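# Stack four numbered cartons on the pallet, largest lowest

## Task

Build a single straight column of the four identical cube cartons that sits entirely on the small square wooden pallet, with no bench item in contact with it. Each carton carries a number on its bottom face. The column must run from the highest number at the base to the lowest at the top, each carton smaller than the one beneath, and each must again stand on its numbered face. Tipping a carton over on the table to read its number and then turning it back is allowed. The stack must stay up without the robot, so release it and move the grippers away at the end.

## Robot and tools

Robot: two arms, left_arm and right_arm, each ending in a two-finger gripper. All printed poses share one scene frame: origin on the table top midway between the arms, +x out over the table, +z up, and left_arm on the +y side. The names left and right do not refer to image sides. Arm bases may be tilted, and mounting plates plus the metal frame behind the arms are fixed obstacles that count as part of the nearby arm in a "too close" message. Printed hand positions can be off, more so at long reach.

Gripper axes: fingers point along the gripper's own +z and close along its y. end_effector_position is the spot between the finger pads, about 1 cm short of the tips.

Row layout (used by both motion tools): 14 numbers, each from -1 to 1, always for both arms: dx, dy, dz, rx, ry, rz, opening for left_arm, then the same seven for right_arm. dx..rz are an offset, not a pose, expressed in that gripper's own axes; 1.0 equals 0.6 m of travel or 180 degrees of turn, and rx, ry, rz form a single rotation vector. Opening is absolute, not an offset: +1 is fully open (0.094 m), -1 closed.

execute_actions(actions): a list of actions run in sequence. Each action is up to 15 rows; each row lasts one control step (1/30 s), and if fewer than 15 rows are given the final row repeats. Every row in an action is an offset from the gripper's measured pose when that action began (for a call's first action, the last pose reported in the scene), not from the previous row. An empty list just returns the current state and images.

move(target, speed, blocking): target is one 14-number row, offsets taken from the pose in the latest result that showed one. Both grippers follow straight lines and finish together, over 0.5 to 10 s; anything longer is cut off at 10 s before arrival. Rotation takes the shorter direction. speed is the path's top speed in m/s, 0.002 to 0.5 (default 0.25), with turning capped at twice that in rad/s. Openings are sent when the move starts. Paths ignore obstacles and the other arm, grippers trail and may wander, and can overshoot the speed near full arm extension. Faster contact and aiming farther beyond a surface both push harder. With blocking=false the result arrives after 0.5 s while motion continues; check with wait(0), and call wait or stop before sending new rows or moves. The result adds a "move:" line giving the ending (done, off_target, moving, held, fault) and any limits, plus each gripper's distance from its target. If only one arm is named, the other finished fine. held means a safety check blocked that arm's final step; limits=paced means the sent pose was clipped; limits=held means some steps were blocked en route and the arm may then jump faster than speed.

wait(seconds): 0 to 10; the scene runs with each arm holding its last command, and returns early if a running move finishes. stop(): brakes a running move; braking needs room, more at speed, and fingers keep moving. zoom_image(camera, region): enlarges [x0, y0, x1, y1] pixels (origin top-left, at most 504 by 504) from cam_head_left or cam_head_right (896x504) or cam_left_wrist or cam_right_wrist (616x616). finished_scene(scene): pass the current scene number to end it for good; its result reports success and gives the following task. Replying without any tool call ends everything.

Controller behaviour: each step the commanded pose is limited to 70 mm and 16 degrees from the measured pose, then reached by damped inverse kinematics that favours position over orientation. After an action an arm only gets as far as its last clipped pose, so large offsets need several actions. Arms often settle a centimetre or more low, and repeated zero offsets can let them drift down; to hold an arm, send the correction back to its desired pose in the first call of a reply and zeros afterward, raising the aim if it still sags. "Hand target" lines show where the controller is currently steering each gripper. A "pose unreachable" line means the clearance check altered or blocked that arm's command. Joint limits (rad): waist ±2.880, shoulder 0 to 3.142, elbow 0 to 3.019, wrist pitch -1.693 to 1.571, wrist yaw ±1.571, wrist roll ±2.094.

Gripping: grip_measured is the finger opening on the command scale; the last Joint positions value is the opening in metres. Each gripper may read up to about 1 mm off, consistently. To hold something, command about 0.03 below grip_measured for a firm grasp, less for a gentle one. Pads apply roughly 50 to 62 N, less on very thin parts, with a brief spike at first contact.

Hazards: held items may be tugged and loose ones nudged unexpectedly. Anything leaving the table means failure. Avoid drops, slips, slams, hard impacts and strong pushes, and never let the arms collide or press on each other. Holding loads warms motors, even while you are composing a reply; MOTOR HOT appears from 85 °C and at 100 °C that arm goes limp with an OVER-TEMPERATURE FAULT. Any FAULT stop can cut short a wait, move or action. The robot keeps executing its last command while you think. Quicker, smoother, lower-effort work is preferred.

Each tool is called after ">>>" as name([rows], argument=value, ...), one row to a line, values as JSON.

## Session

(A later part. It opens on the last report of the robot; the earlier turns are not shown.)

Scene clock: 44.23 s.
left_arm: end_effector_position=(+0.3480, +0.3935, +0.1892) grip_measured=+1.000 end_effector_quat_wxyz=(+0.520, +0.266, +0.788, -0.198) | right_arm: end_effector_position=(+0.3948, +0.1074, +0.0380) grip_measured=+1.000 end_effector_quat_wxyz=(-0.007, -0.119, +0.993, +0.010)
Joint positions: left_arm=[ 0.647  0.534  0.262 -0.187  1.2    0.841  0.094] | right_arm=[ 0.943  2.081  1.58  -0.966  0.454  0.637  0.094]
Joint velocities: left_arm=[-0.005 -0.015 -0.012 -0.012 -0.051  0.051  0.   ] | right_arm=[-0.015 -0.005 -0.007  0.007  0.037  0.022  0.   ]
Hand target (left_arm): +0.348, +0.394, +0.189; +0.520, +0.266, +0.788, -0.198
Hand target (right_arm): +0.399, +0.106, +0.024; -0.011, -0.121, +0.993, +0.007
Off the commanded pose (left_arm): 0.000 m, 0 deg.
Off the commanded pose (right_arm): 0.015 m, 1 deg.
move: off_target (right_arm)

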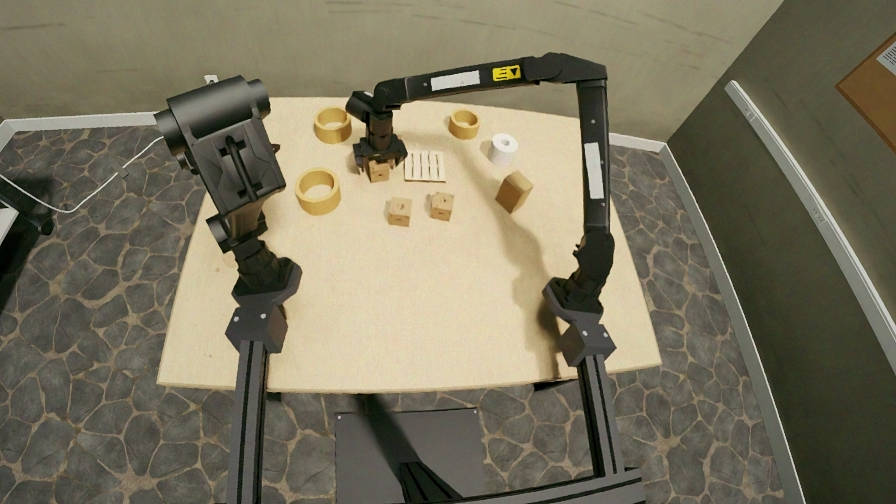

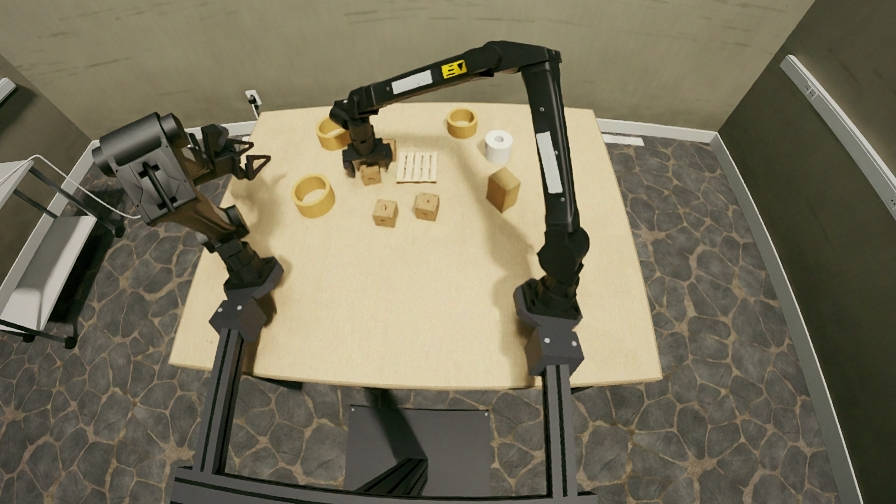

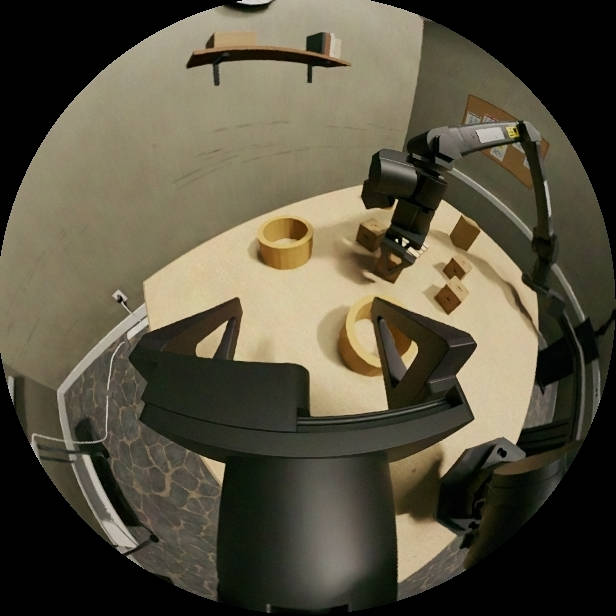

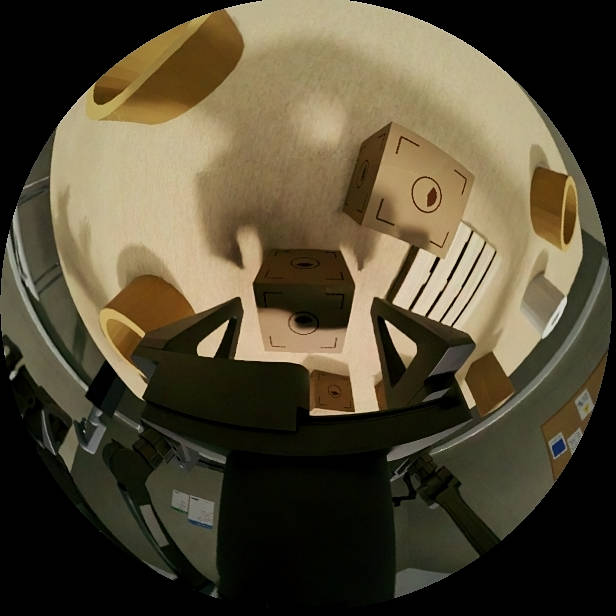

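>>> execute_actions([
  [[0,0,0,0,0,0,1,0,0,0.035,0,0,0,1]],
  [[0,0,0,0,0,0,1,0,0,0,0,0,0,0.09]],
  [[0,0,0,0,0,0,1,0,0,-0.11,0,0,0,0.09]],
])

>>> move(target=[0,0,0,0,0,0,1,0.1,-0.1,-0.2,-0.42,0,0,0.09], speed=0.35)

>>> zoom_image(camera="cam_left_wrist", region=[350,80,550,280])

Scene clock: 46.07 s.
left_arm: end_effector_position=(+0.3480, +0.3935, +0.1892) grip_measured=+1.000 end_effector_quat_wxyz=(+0.520, +0.266, +0.788, -0.198) | right_arm: end_effector_position=(+0.3876, +0.1025, +0.0880) grip_measured=+0.128 end_effector_quat_wxyz=(-0.007, -0.125, +0.992, +0.009)
Joint positions: left_arm=[ 0.647  0.534  0.262 -0.187  1.2    0.841  0.094] | right_arm=[ 0.986  2.007  1.58  -1.063  0.458  0.673  0.053]
Joint velocities: left_arm=[-0.015 -0.005  0.002 -0.012 -0.037 -0.066  0.   ] | right_arm=[-0.005  0.005  0.002 -0.017 -0.022 -0.007  0.   ]
Hand target (left_arm): +0.348, +0.394, +0.189; +0.520, +0.266, +0.788, -0.198
Hand target (right_arm): +0.398, +0.110, +0.104; +0.004, -0.114, +0.993, +0.020
Off the commanded pose (left_arm): 0.000 m, 0 deg.
Off the commanded pose (right_arm): 0.021 m, 2 deg.

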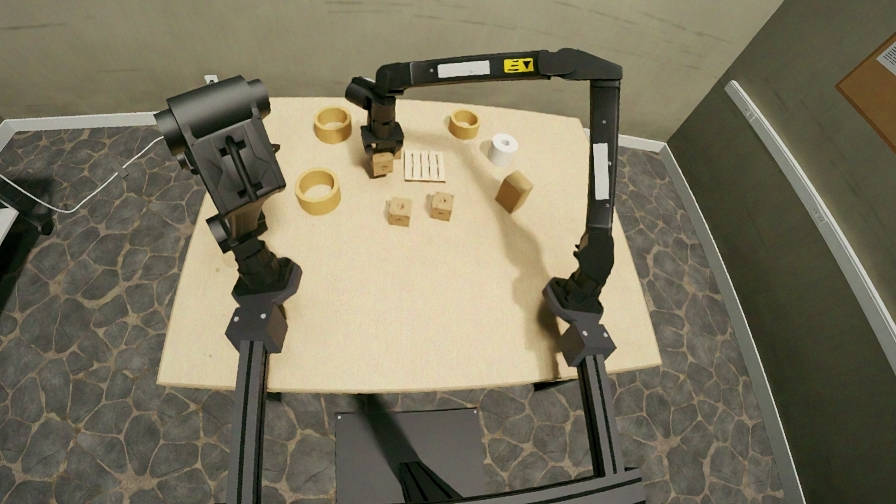

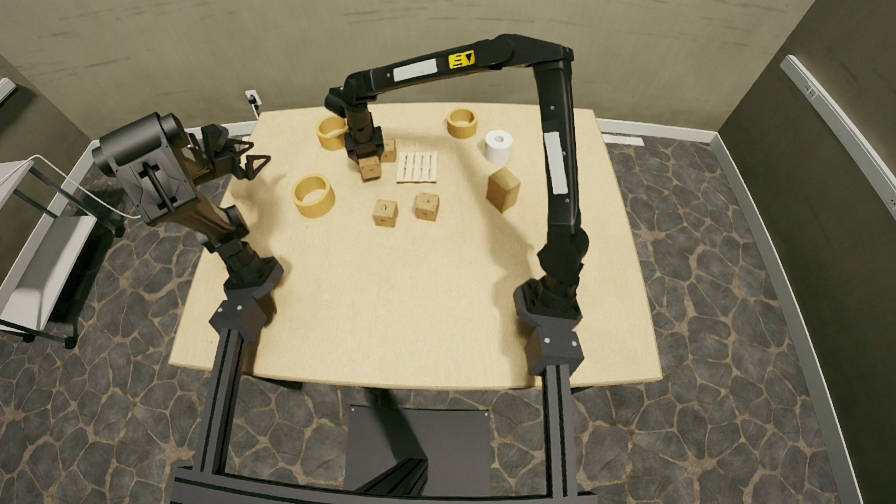

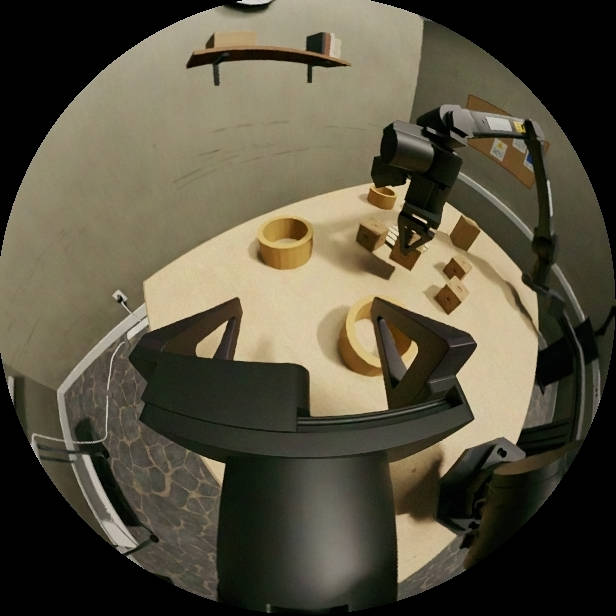

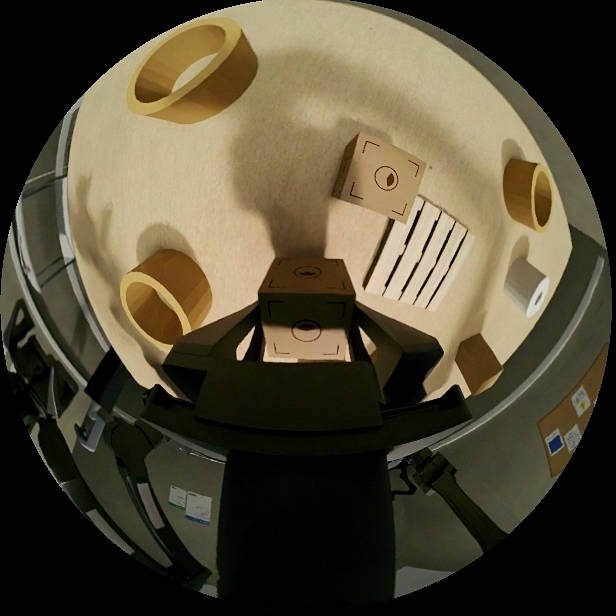

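Scene clock: 48.37 s.
left_arm: end_effector_position=(+0.3480, +0.3935, +0.1892) grip_measured=+1.000 end_effector_quat_wxyz=(+0.520, +0.266, +0.788, -0.198) | right_arm: end_effector_position=(+0.3360, +0.0346, +0.2015) grip_measured=+0.129 end_effector_quat_wxyz=(-0.090, -0.106, +0.777, +0.613)
Joint positions: left_arm=[ 0.647  0.534  0.262 -0.187  1.2    0.841  0.094] | right_arm=[ 0.693  1.501  0.906 -0.28  -0.83   0.448  0.053]
Joint velocities: left_arm=[-0.005 -0.005  0.002 -0.007 -0.007 -0.051  0.   ] | right_arm=[-0.005 -0.015 -0.012 -0.012  0.022  0.037  0.   ]
Hand target (left_arm): +0.348, +0.394, +0.189; +0.520, +0.266, +0.788, -0.198
Hand target (right_arm): +0.343, +0.028, +0.208; -0.080, -0.099, +0.776, +0.618
Off the commanded pose (left_arm): 0.000 m, 0 deg.
Off the commanded pose (right_arm): 0.014 m, 2 deg.
move: off_target (right_arm)

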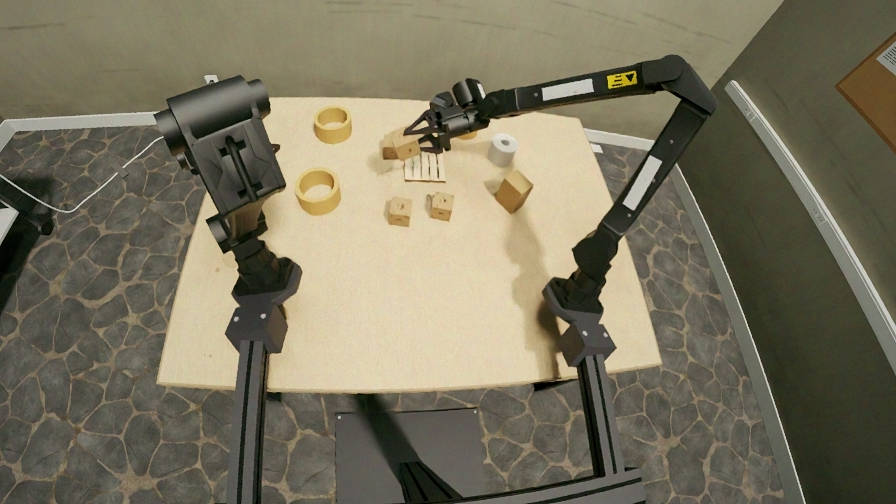

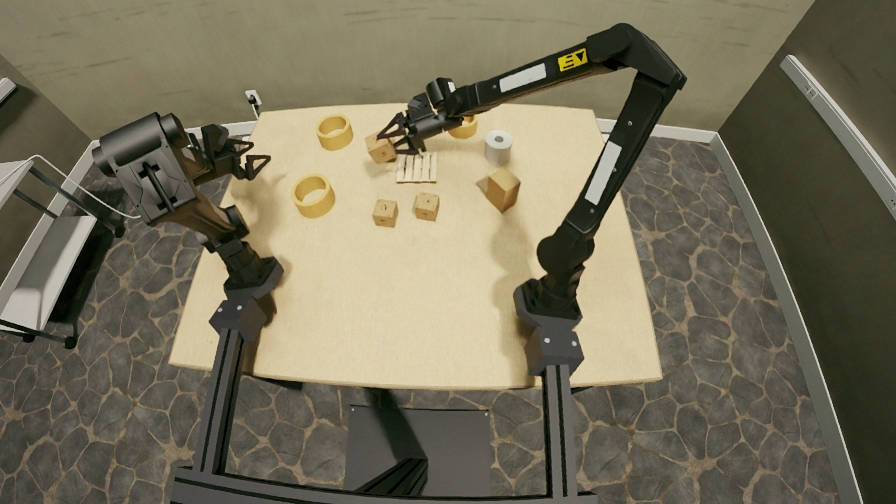

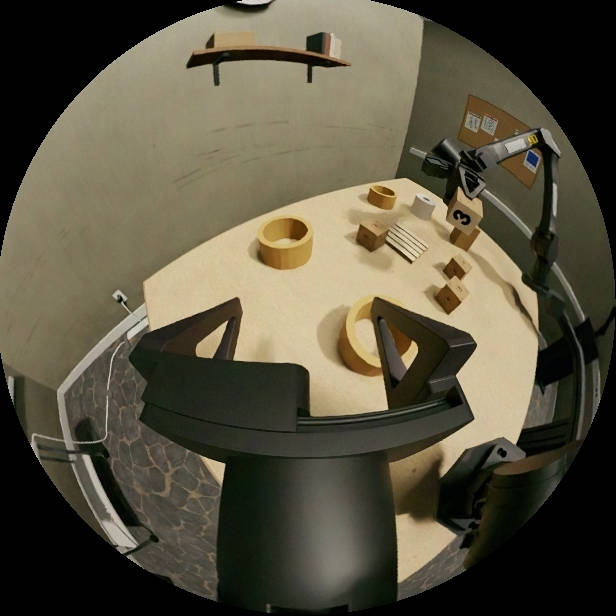

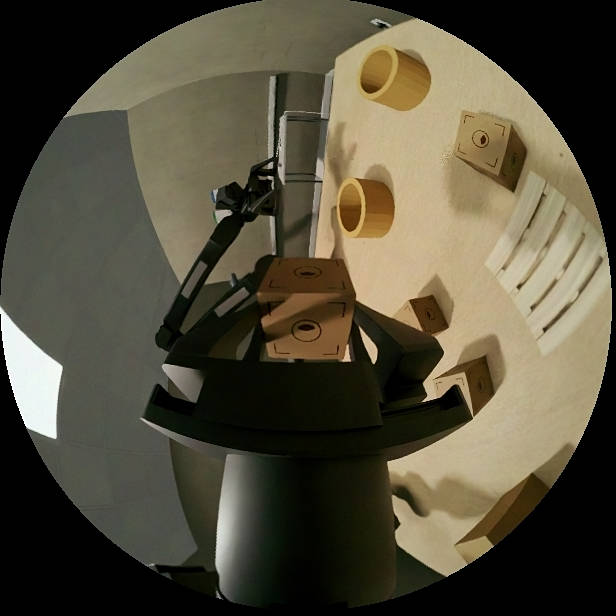

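Region (350, 80, 550, 280) of cam_left_wrist's 616x616 image, scaled by 2.520, with more detail than that image has.

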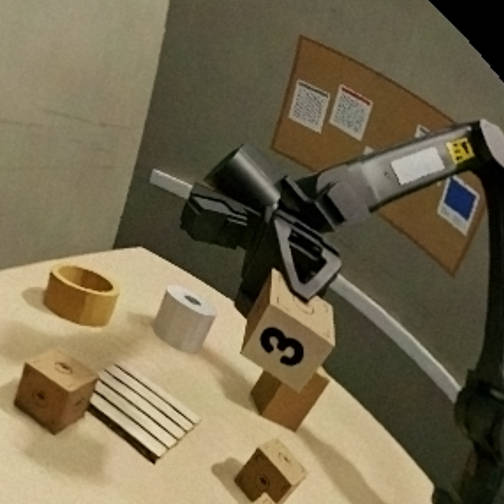

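>>> move(target=[0,0,0,0,0,0,1,-0.067,-0.167,0.154,0.425,0,0,0.09], speed=0.3)

>>> move(target=[0,0,0,0,0,0,1,0,0,0.06,0,0,0,0.09], speed=0.06)

Scene clock: 51.37 s.
left_arm: end_effector_position=(+0.3480, +0.3935, +0.1892) grip_measured=+1.000 end_effector_quat_wxyz=(+0.520, +0.266, +0.788, -0.198) | right_arm: end_effector_position=(+0.3518, +0.0908, +0.0725) grip_measured=+0.128 end_effector_quat_wxyz=(-0.018, -0.144, +0.989, -0.012)
Joint positions: left_arm=[ 0.647  0.534  0.262 -0.187  1.2    0.841  0.094] | right_arm=[ 1.01   2.     1.491 -1.044  0.473  0.685  0.053]
Joint velocities: left_arm=[ 0.005  0.005  0.002 -0.002 -0.066 -0.051  0.   ] | right_arm=[-0.024 -0.005  0.012  0.002  0.037  0.037 -0.   ]
Hand target (left_arm): +0.348, +0.394, +0.189; +0.520, +0.266, +0.788, -0.198
Hand target (right_arm): +0.358, +0.107, +0.080; -0.009, -0.137, +0.990, -0.003
Off the commanded pose (left_arm): 0.000 m, 0 deg.
Off the commanded pose (right_arm): 0.021 m, 2 deg.
move: off_target (right_arm)

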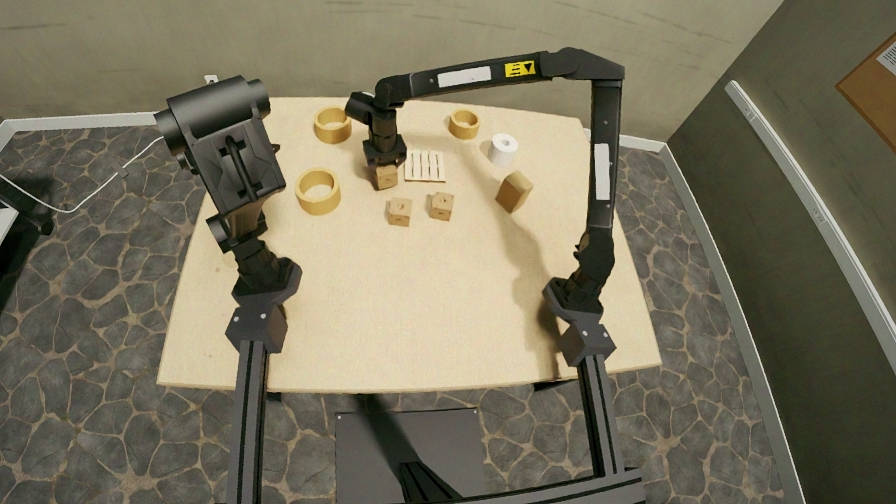

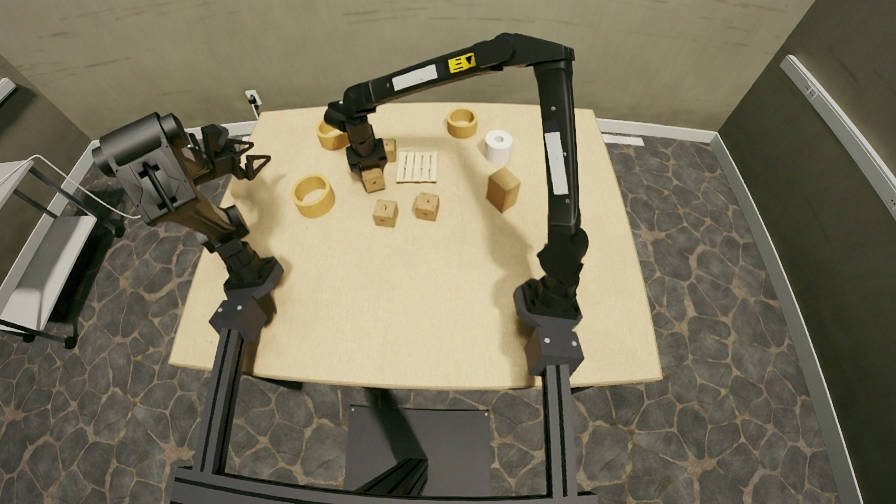

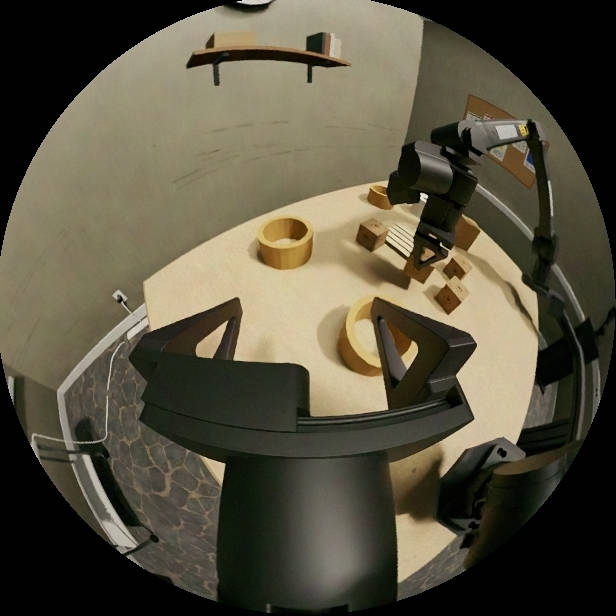

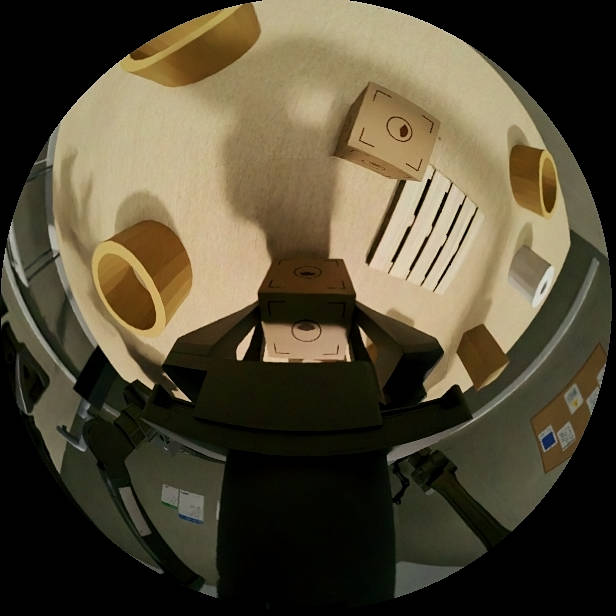

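Scene clock: 52.37 s.
left_arm: end_effector_position=(+0.3480, +0.3935, +0.1892) grip_measured=+1.000 end_effector_quat_wxyz=(+0.520, +0.266, +0.788, -0.198) | right_arm: end_effector_position=(+0.3546, +0.0945, +0.0551) grip_measured=+0.128 end_effector_quat_wxyz=(-0.009, -0.139, +0.990, -0.002)
Joint positions: left_arm=[ 0.647  0.534  0.262 -0.187  1.2    0.841  0.094] | right_arm=[ 0.996  2.016  1.471 -0.97   0.473  0.667  0.053]
Joint velocities: left_arm=[ 0.005 -0.005  0.007  0.002  0.051 -0.022  0.   ] | right_arm=[-0.005 -0.005 -0.002  0.012  0.051  0.022  0.001]
Hand target (left_arm): +0.348, +0.394, +0.189; +0.520, +0.266, +0.788, -0.198
Hand target (right_arm): +0.351, +0.089, +0.037; -0.018, -0.144, +0.989, -0.011
Off the commanded pose (left_arm): 0.000 m, 0 deg.
Off the commanded pose (right_arm): 0.020 m, 2 deg.
move: off_target (right_arm)

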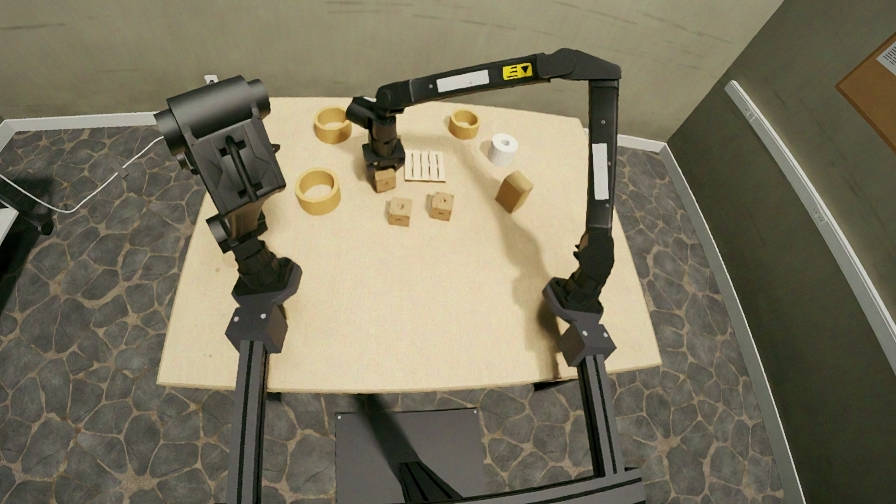

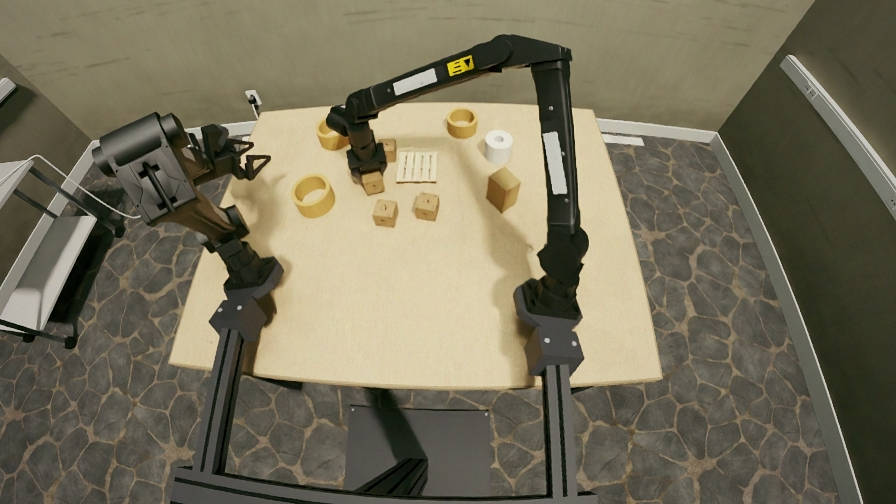

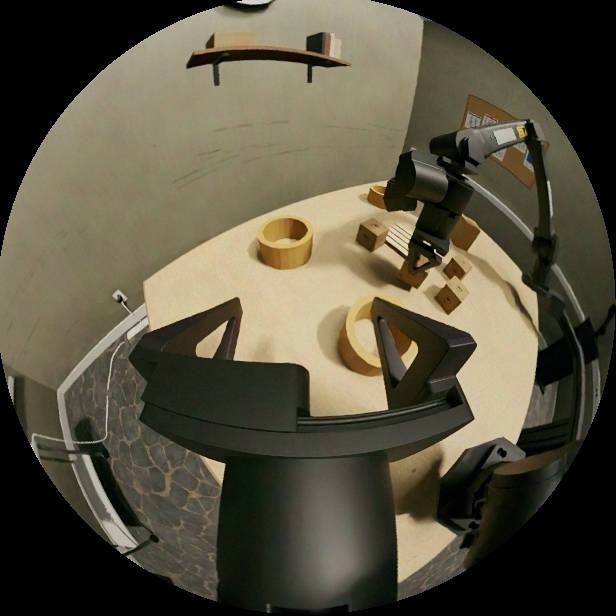

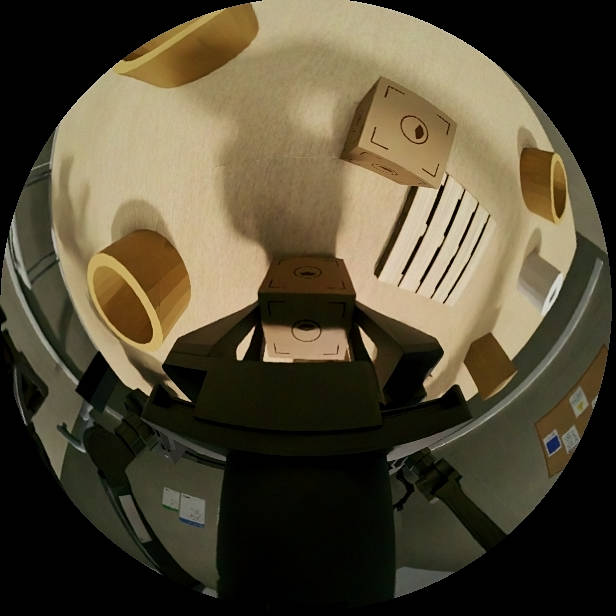

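>>> move(target=[0,0,0,0,0,0,1,0,0,0.05,0,0,0,0.09], speed=0.05)

>>> execute_actions([
  [[0,0,0,0,0,0,1,0,0,0,0,0,0,1]],
  [[0,0,0,0,0,0,1,0,0,-0.11,0,0,0,1]],
])

>>> move(target=[0,0,0,0,0,0,1,-0.235,-0.1,-0.03,0,0,-0.38,1])

Scene clock: 53.60 s.
left_arm: end_effector_position=(+0.3480, +0.3935, +0.1892) grip_measured=+1.000 end_effector_quat_wxyz=(+0.520, +0.266, +0.788, -0.198) | right_arm: end_effector_position=(+0.3581, +0.1000, +0.0447) grip_measured=+0.128 end_effector_quat_wxyz=(+0.002, -0.133, +0.991, +0.009)
Joint positions: left_arm=[ 0.647  0.534  0.262 -0.187  1.2    0.841  0.094] | right_arm=[ 0.988  2.028  1.462 -0.912  0.472  0.655  0.053]
Joint velocities: left_arm=[-0.015 -0.005  0.007 -0.012 -0.007 -0.037  0.   ] | right_arm=[-0.005  0.005  0.017  0.007  0.022  0.037  0.   ]
Hand target (left_arm): +0.348, +0.394, +0.189; +0.520, +0.266, +0.788, -0.198
Hand target (right_arm): +0.354, +0.094, +0.026; -0.009, -0.138, +0.990, -0.001
Off the commanded pose (left_arm): 0.000 m, 0 deg.
Off the commanded pose (right_arm): 0.021 m, 2 deg.
move: off_target (right_arm)

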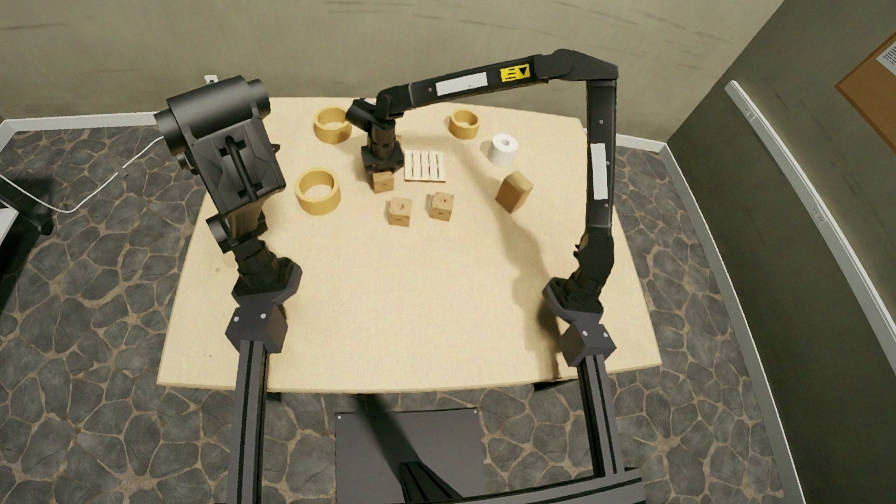

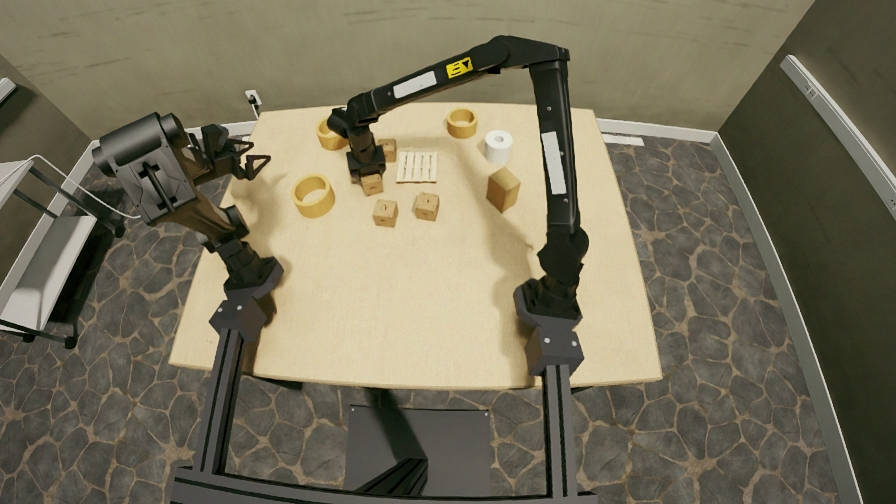

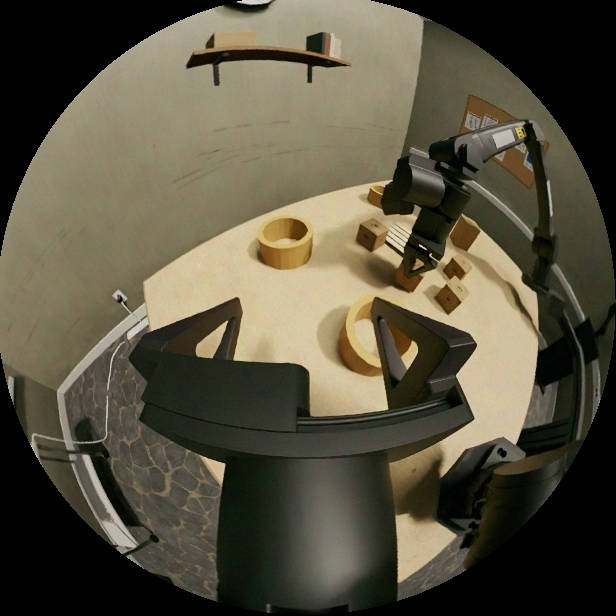

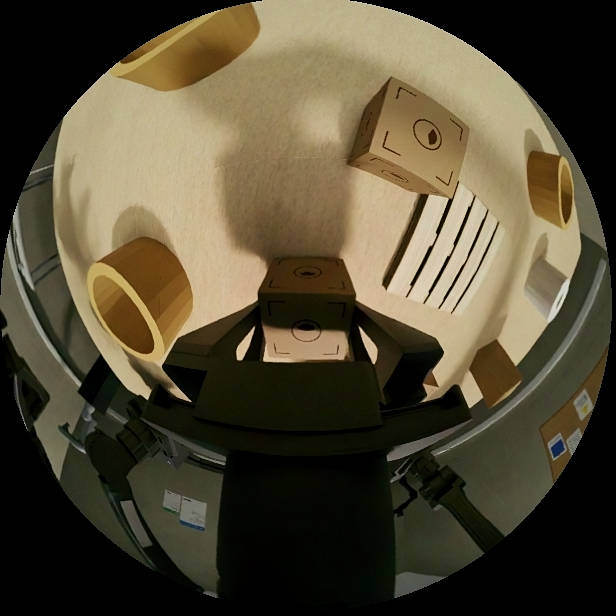

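Scene clock: 54.60 s.
left_arm: end_effector_position=(+0.3480, +0.3935, +0.1892) grip_measured=+1.000 end_effector_quat_wxyz=(+0.520, +0.266, +0.788, -0.198) | right_arm: end_effector_position=(+0.3452, +0.0901, +0.0979) grip_measured=+1.000 end_effector_quat_wxyz=(-0.008, -0.147, +0.989, -0.002)
Joint positions: left_arm=[ 0.647  0.534  0.262 -0.187  1.2    0.841  0.094] | right_arm=[ 1.039  1.95   1.467 -1.054  0.475  0.699  0.094]
Joint velocities: left_arm=[ 0.005 -0.005 -0.002 -0.017 -0.007 -0.007  0.   ] | right_arm=[ 0.005 -0.005  0.002  0.012  0.007  0.007  0.   ]
Hand target (left_arm): +0.348, +0.394, +0.189; +0.520, +0.266, +0.788, -0.198
Hand target (right_arm): +0.357, +0.099, +0.110; +0.002, -0.133, +0.991, +0.008
Off the commanded pose (left_arm): 0.000 m, 0 deg.
Off the commanded pose (right_arm): 0.020 m, 2 deg.

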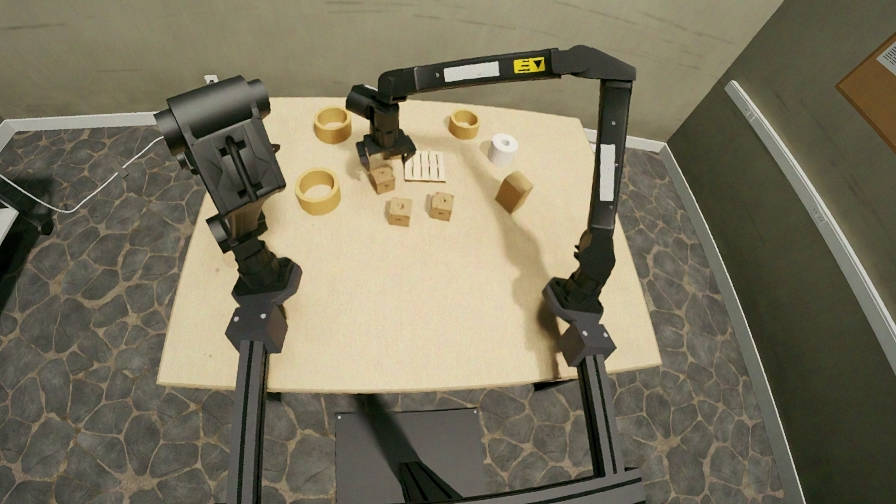

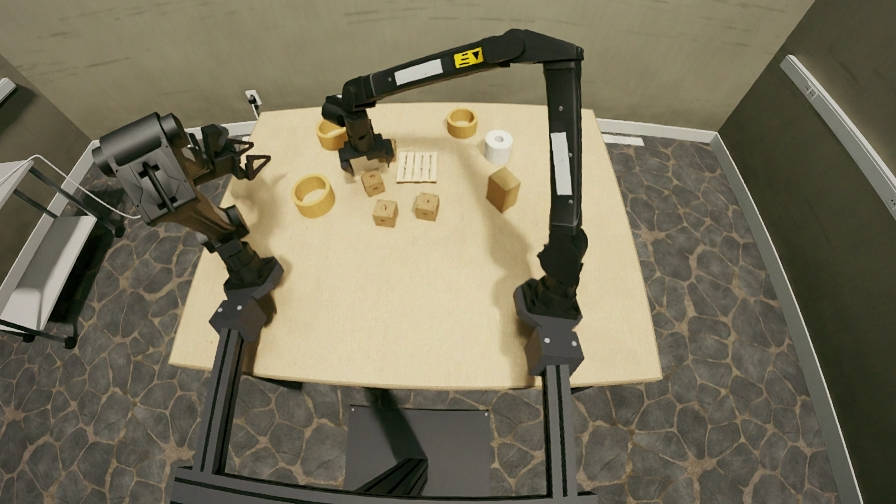

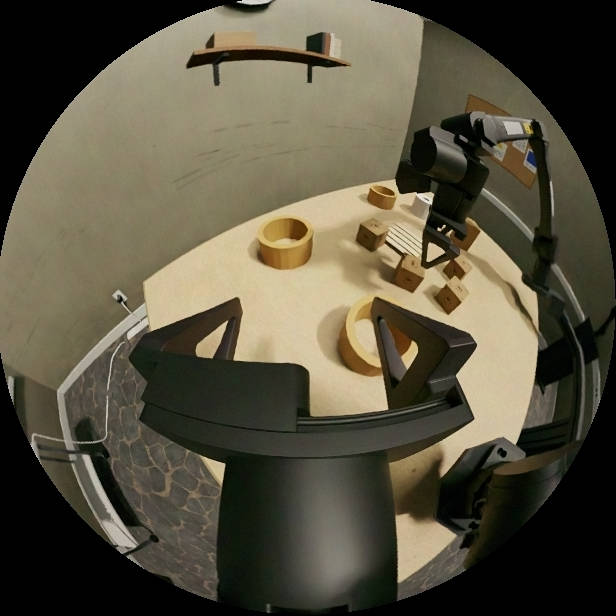

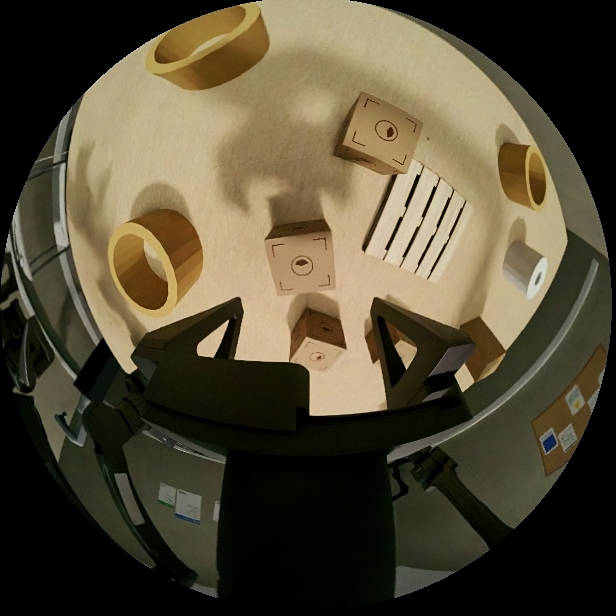

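Scene clock: 57.60 s.
left_arm: end_effector_position=(+0.3480, +0.3935, +0.1892) grip_measured=+1.000 end_effector_quat_wxyz=(+0.520, +0.266, +0.788, -0.198) | right_arm: end_effector_position=(+0.4832, +0.0704, +0.1239) grip_measured=+1.000 end_effector_quat_wxyz=(+0.006, +0.678, -0.735, -0.005)
Joint positions: left_arm=[ 0.647  0.534  0.262 -0.187  1.2    0.841  0.094] | right_arm=[ 0.88   2.016  1.808 -1.244  0.46  -0.676  0.094]
Joint velocities: left_arm=[ 0.005 -0.005  0.007  0.002 -0.022  0.022  0.   ] | right_arm=[-0.005 -0.005 -0.007  0.012  0.051 -0.066  0.   ]
Hand target (left_arm): +0.348, +0.394, +0.189; +0.520, +0.266, +0.788, -0.198
Hand target (right_arm): +0.497, +0.073, +0.116; +0.006, +0.677, -0.736, -0.005
Off the commanded pose (left_arm): 0.000 m, 0 deg.
Off the commanded pose (right_arm): 0.018 m, 0 deg.
move: off_target (right_arm)

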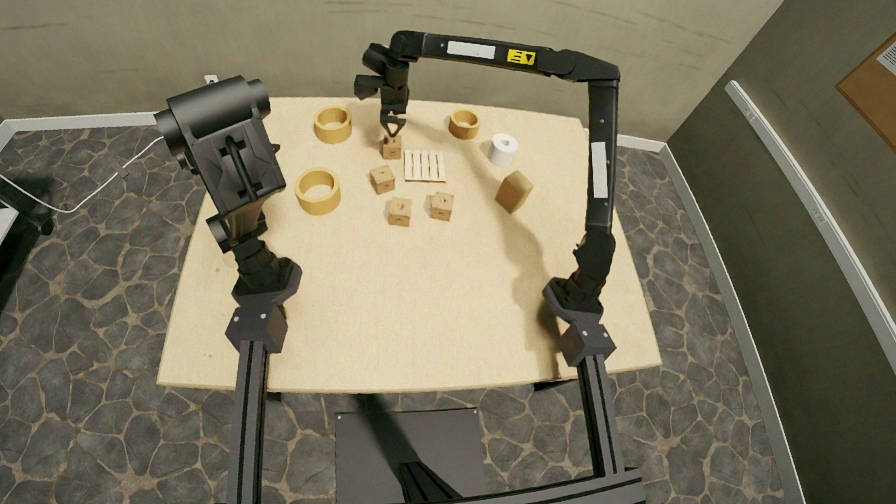

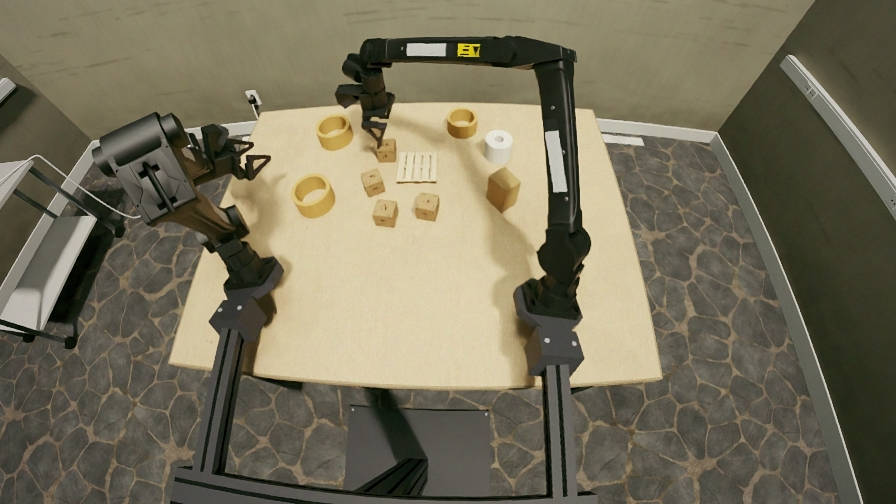

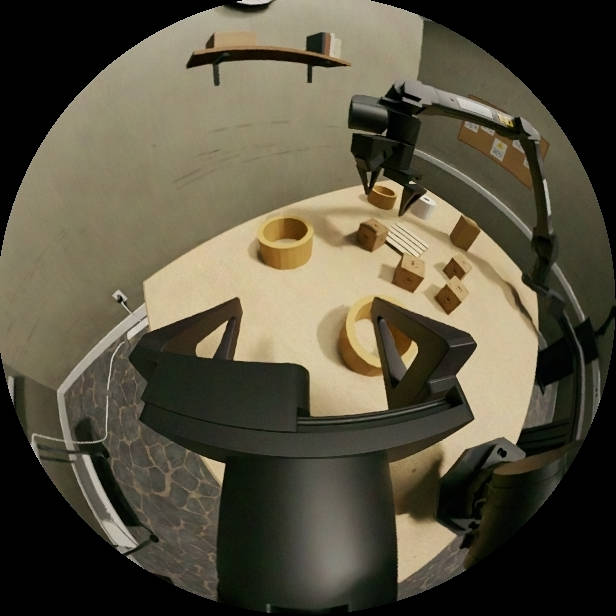

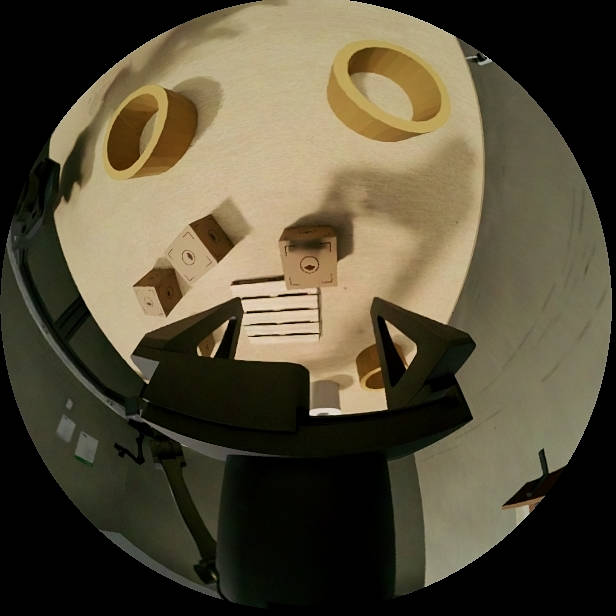

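>>> move(target=[0,0,0,0,0,0,1,0.015,0.005,0.175,0,0,-0.025,1], speed=0.1)

Scene clock: 59.20 s.
left_arm: end_effector_position=(+0.3480, +0.3935, +0.1892) grip_measured=+1.000 end_effector_quat_wxyz=(+0.520, +0.266, +0.788, -0.198) | right_arm: end_effector_position=(+0.4823, +0.0663, +0.0393) grip_measured=+1.000 end_effector_quat_wxyz=(-0.008, +0.702, -0.712, -0.006)
Joint positions: left_arm=[ 0.647  0.534  0.262 -0.187  1.2    0.841  0.094] | right_arm=[ 0.816  2.072  1.693 -1.012  0.449 -0.828  0.094]
Joint velocities: left_arm=[ 0.005 -0.005  0.012  0.012  0.007 -0.022  0.   ] | right_arm=[-0.015 -0.005  0.012  0.002 -0.037 -0.066  0.   ]
Hand target (left_arm): +0.348, +0.394, +0.189; +0.520, +0.266, +0.788, -0.198
Hand target (right_arm): +0.479, +0.061, +0.020; +0.005, +0.706, -0.708, -0.006
Off the commanded pose (left_arm): 0.000 m, 0 deg.
Off the commanded pose (right_arm): 0.021 m, 2 deg.
move: off_target (right_arm)

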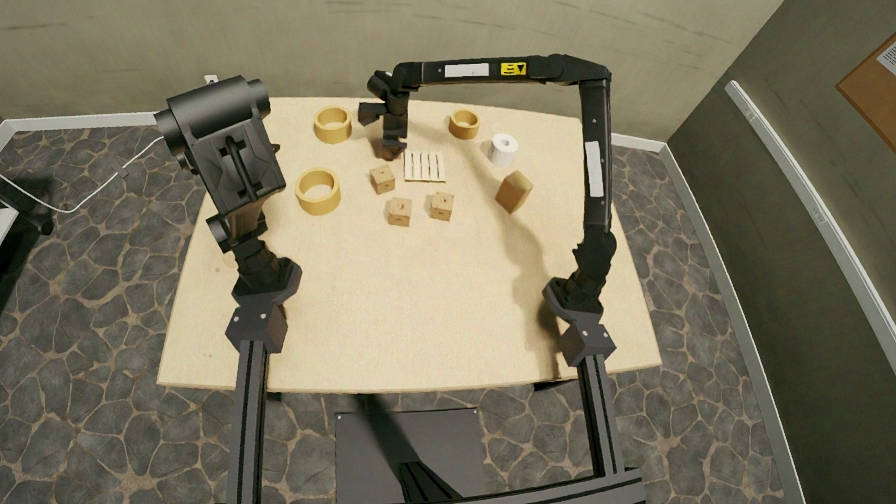

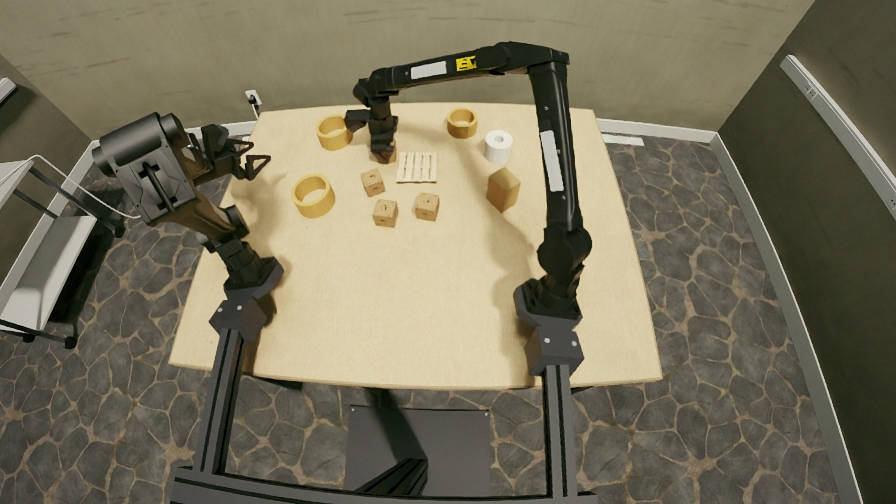

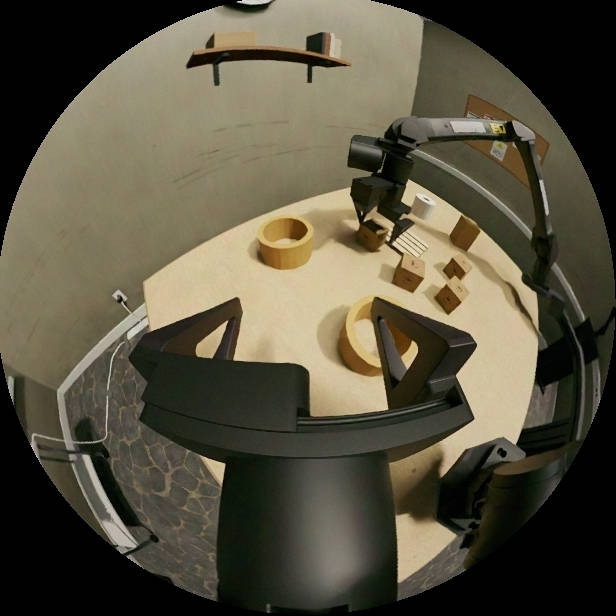

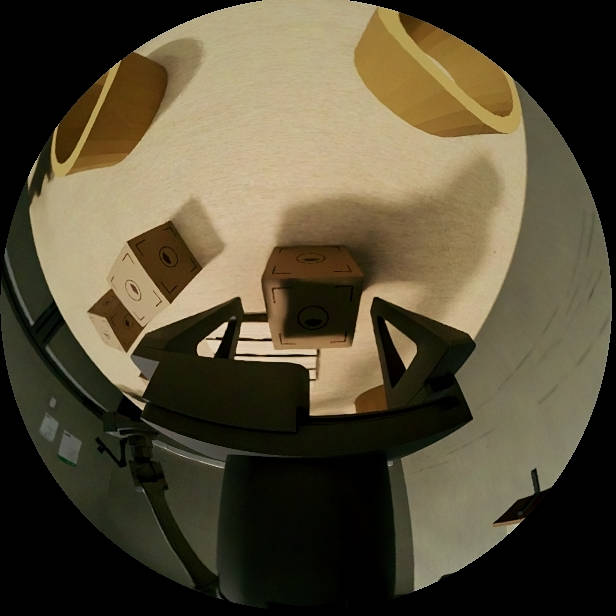

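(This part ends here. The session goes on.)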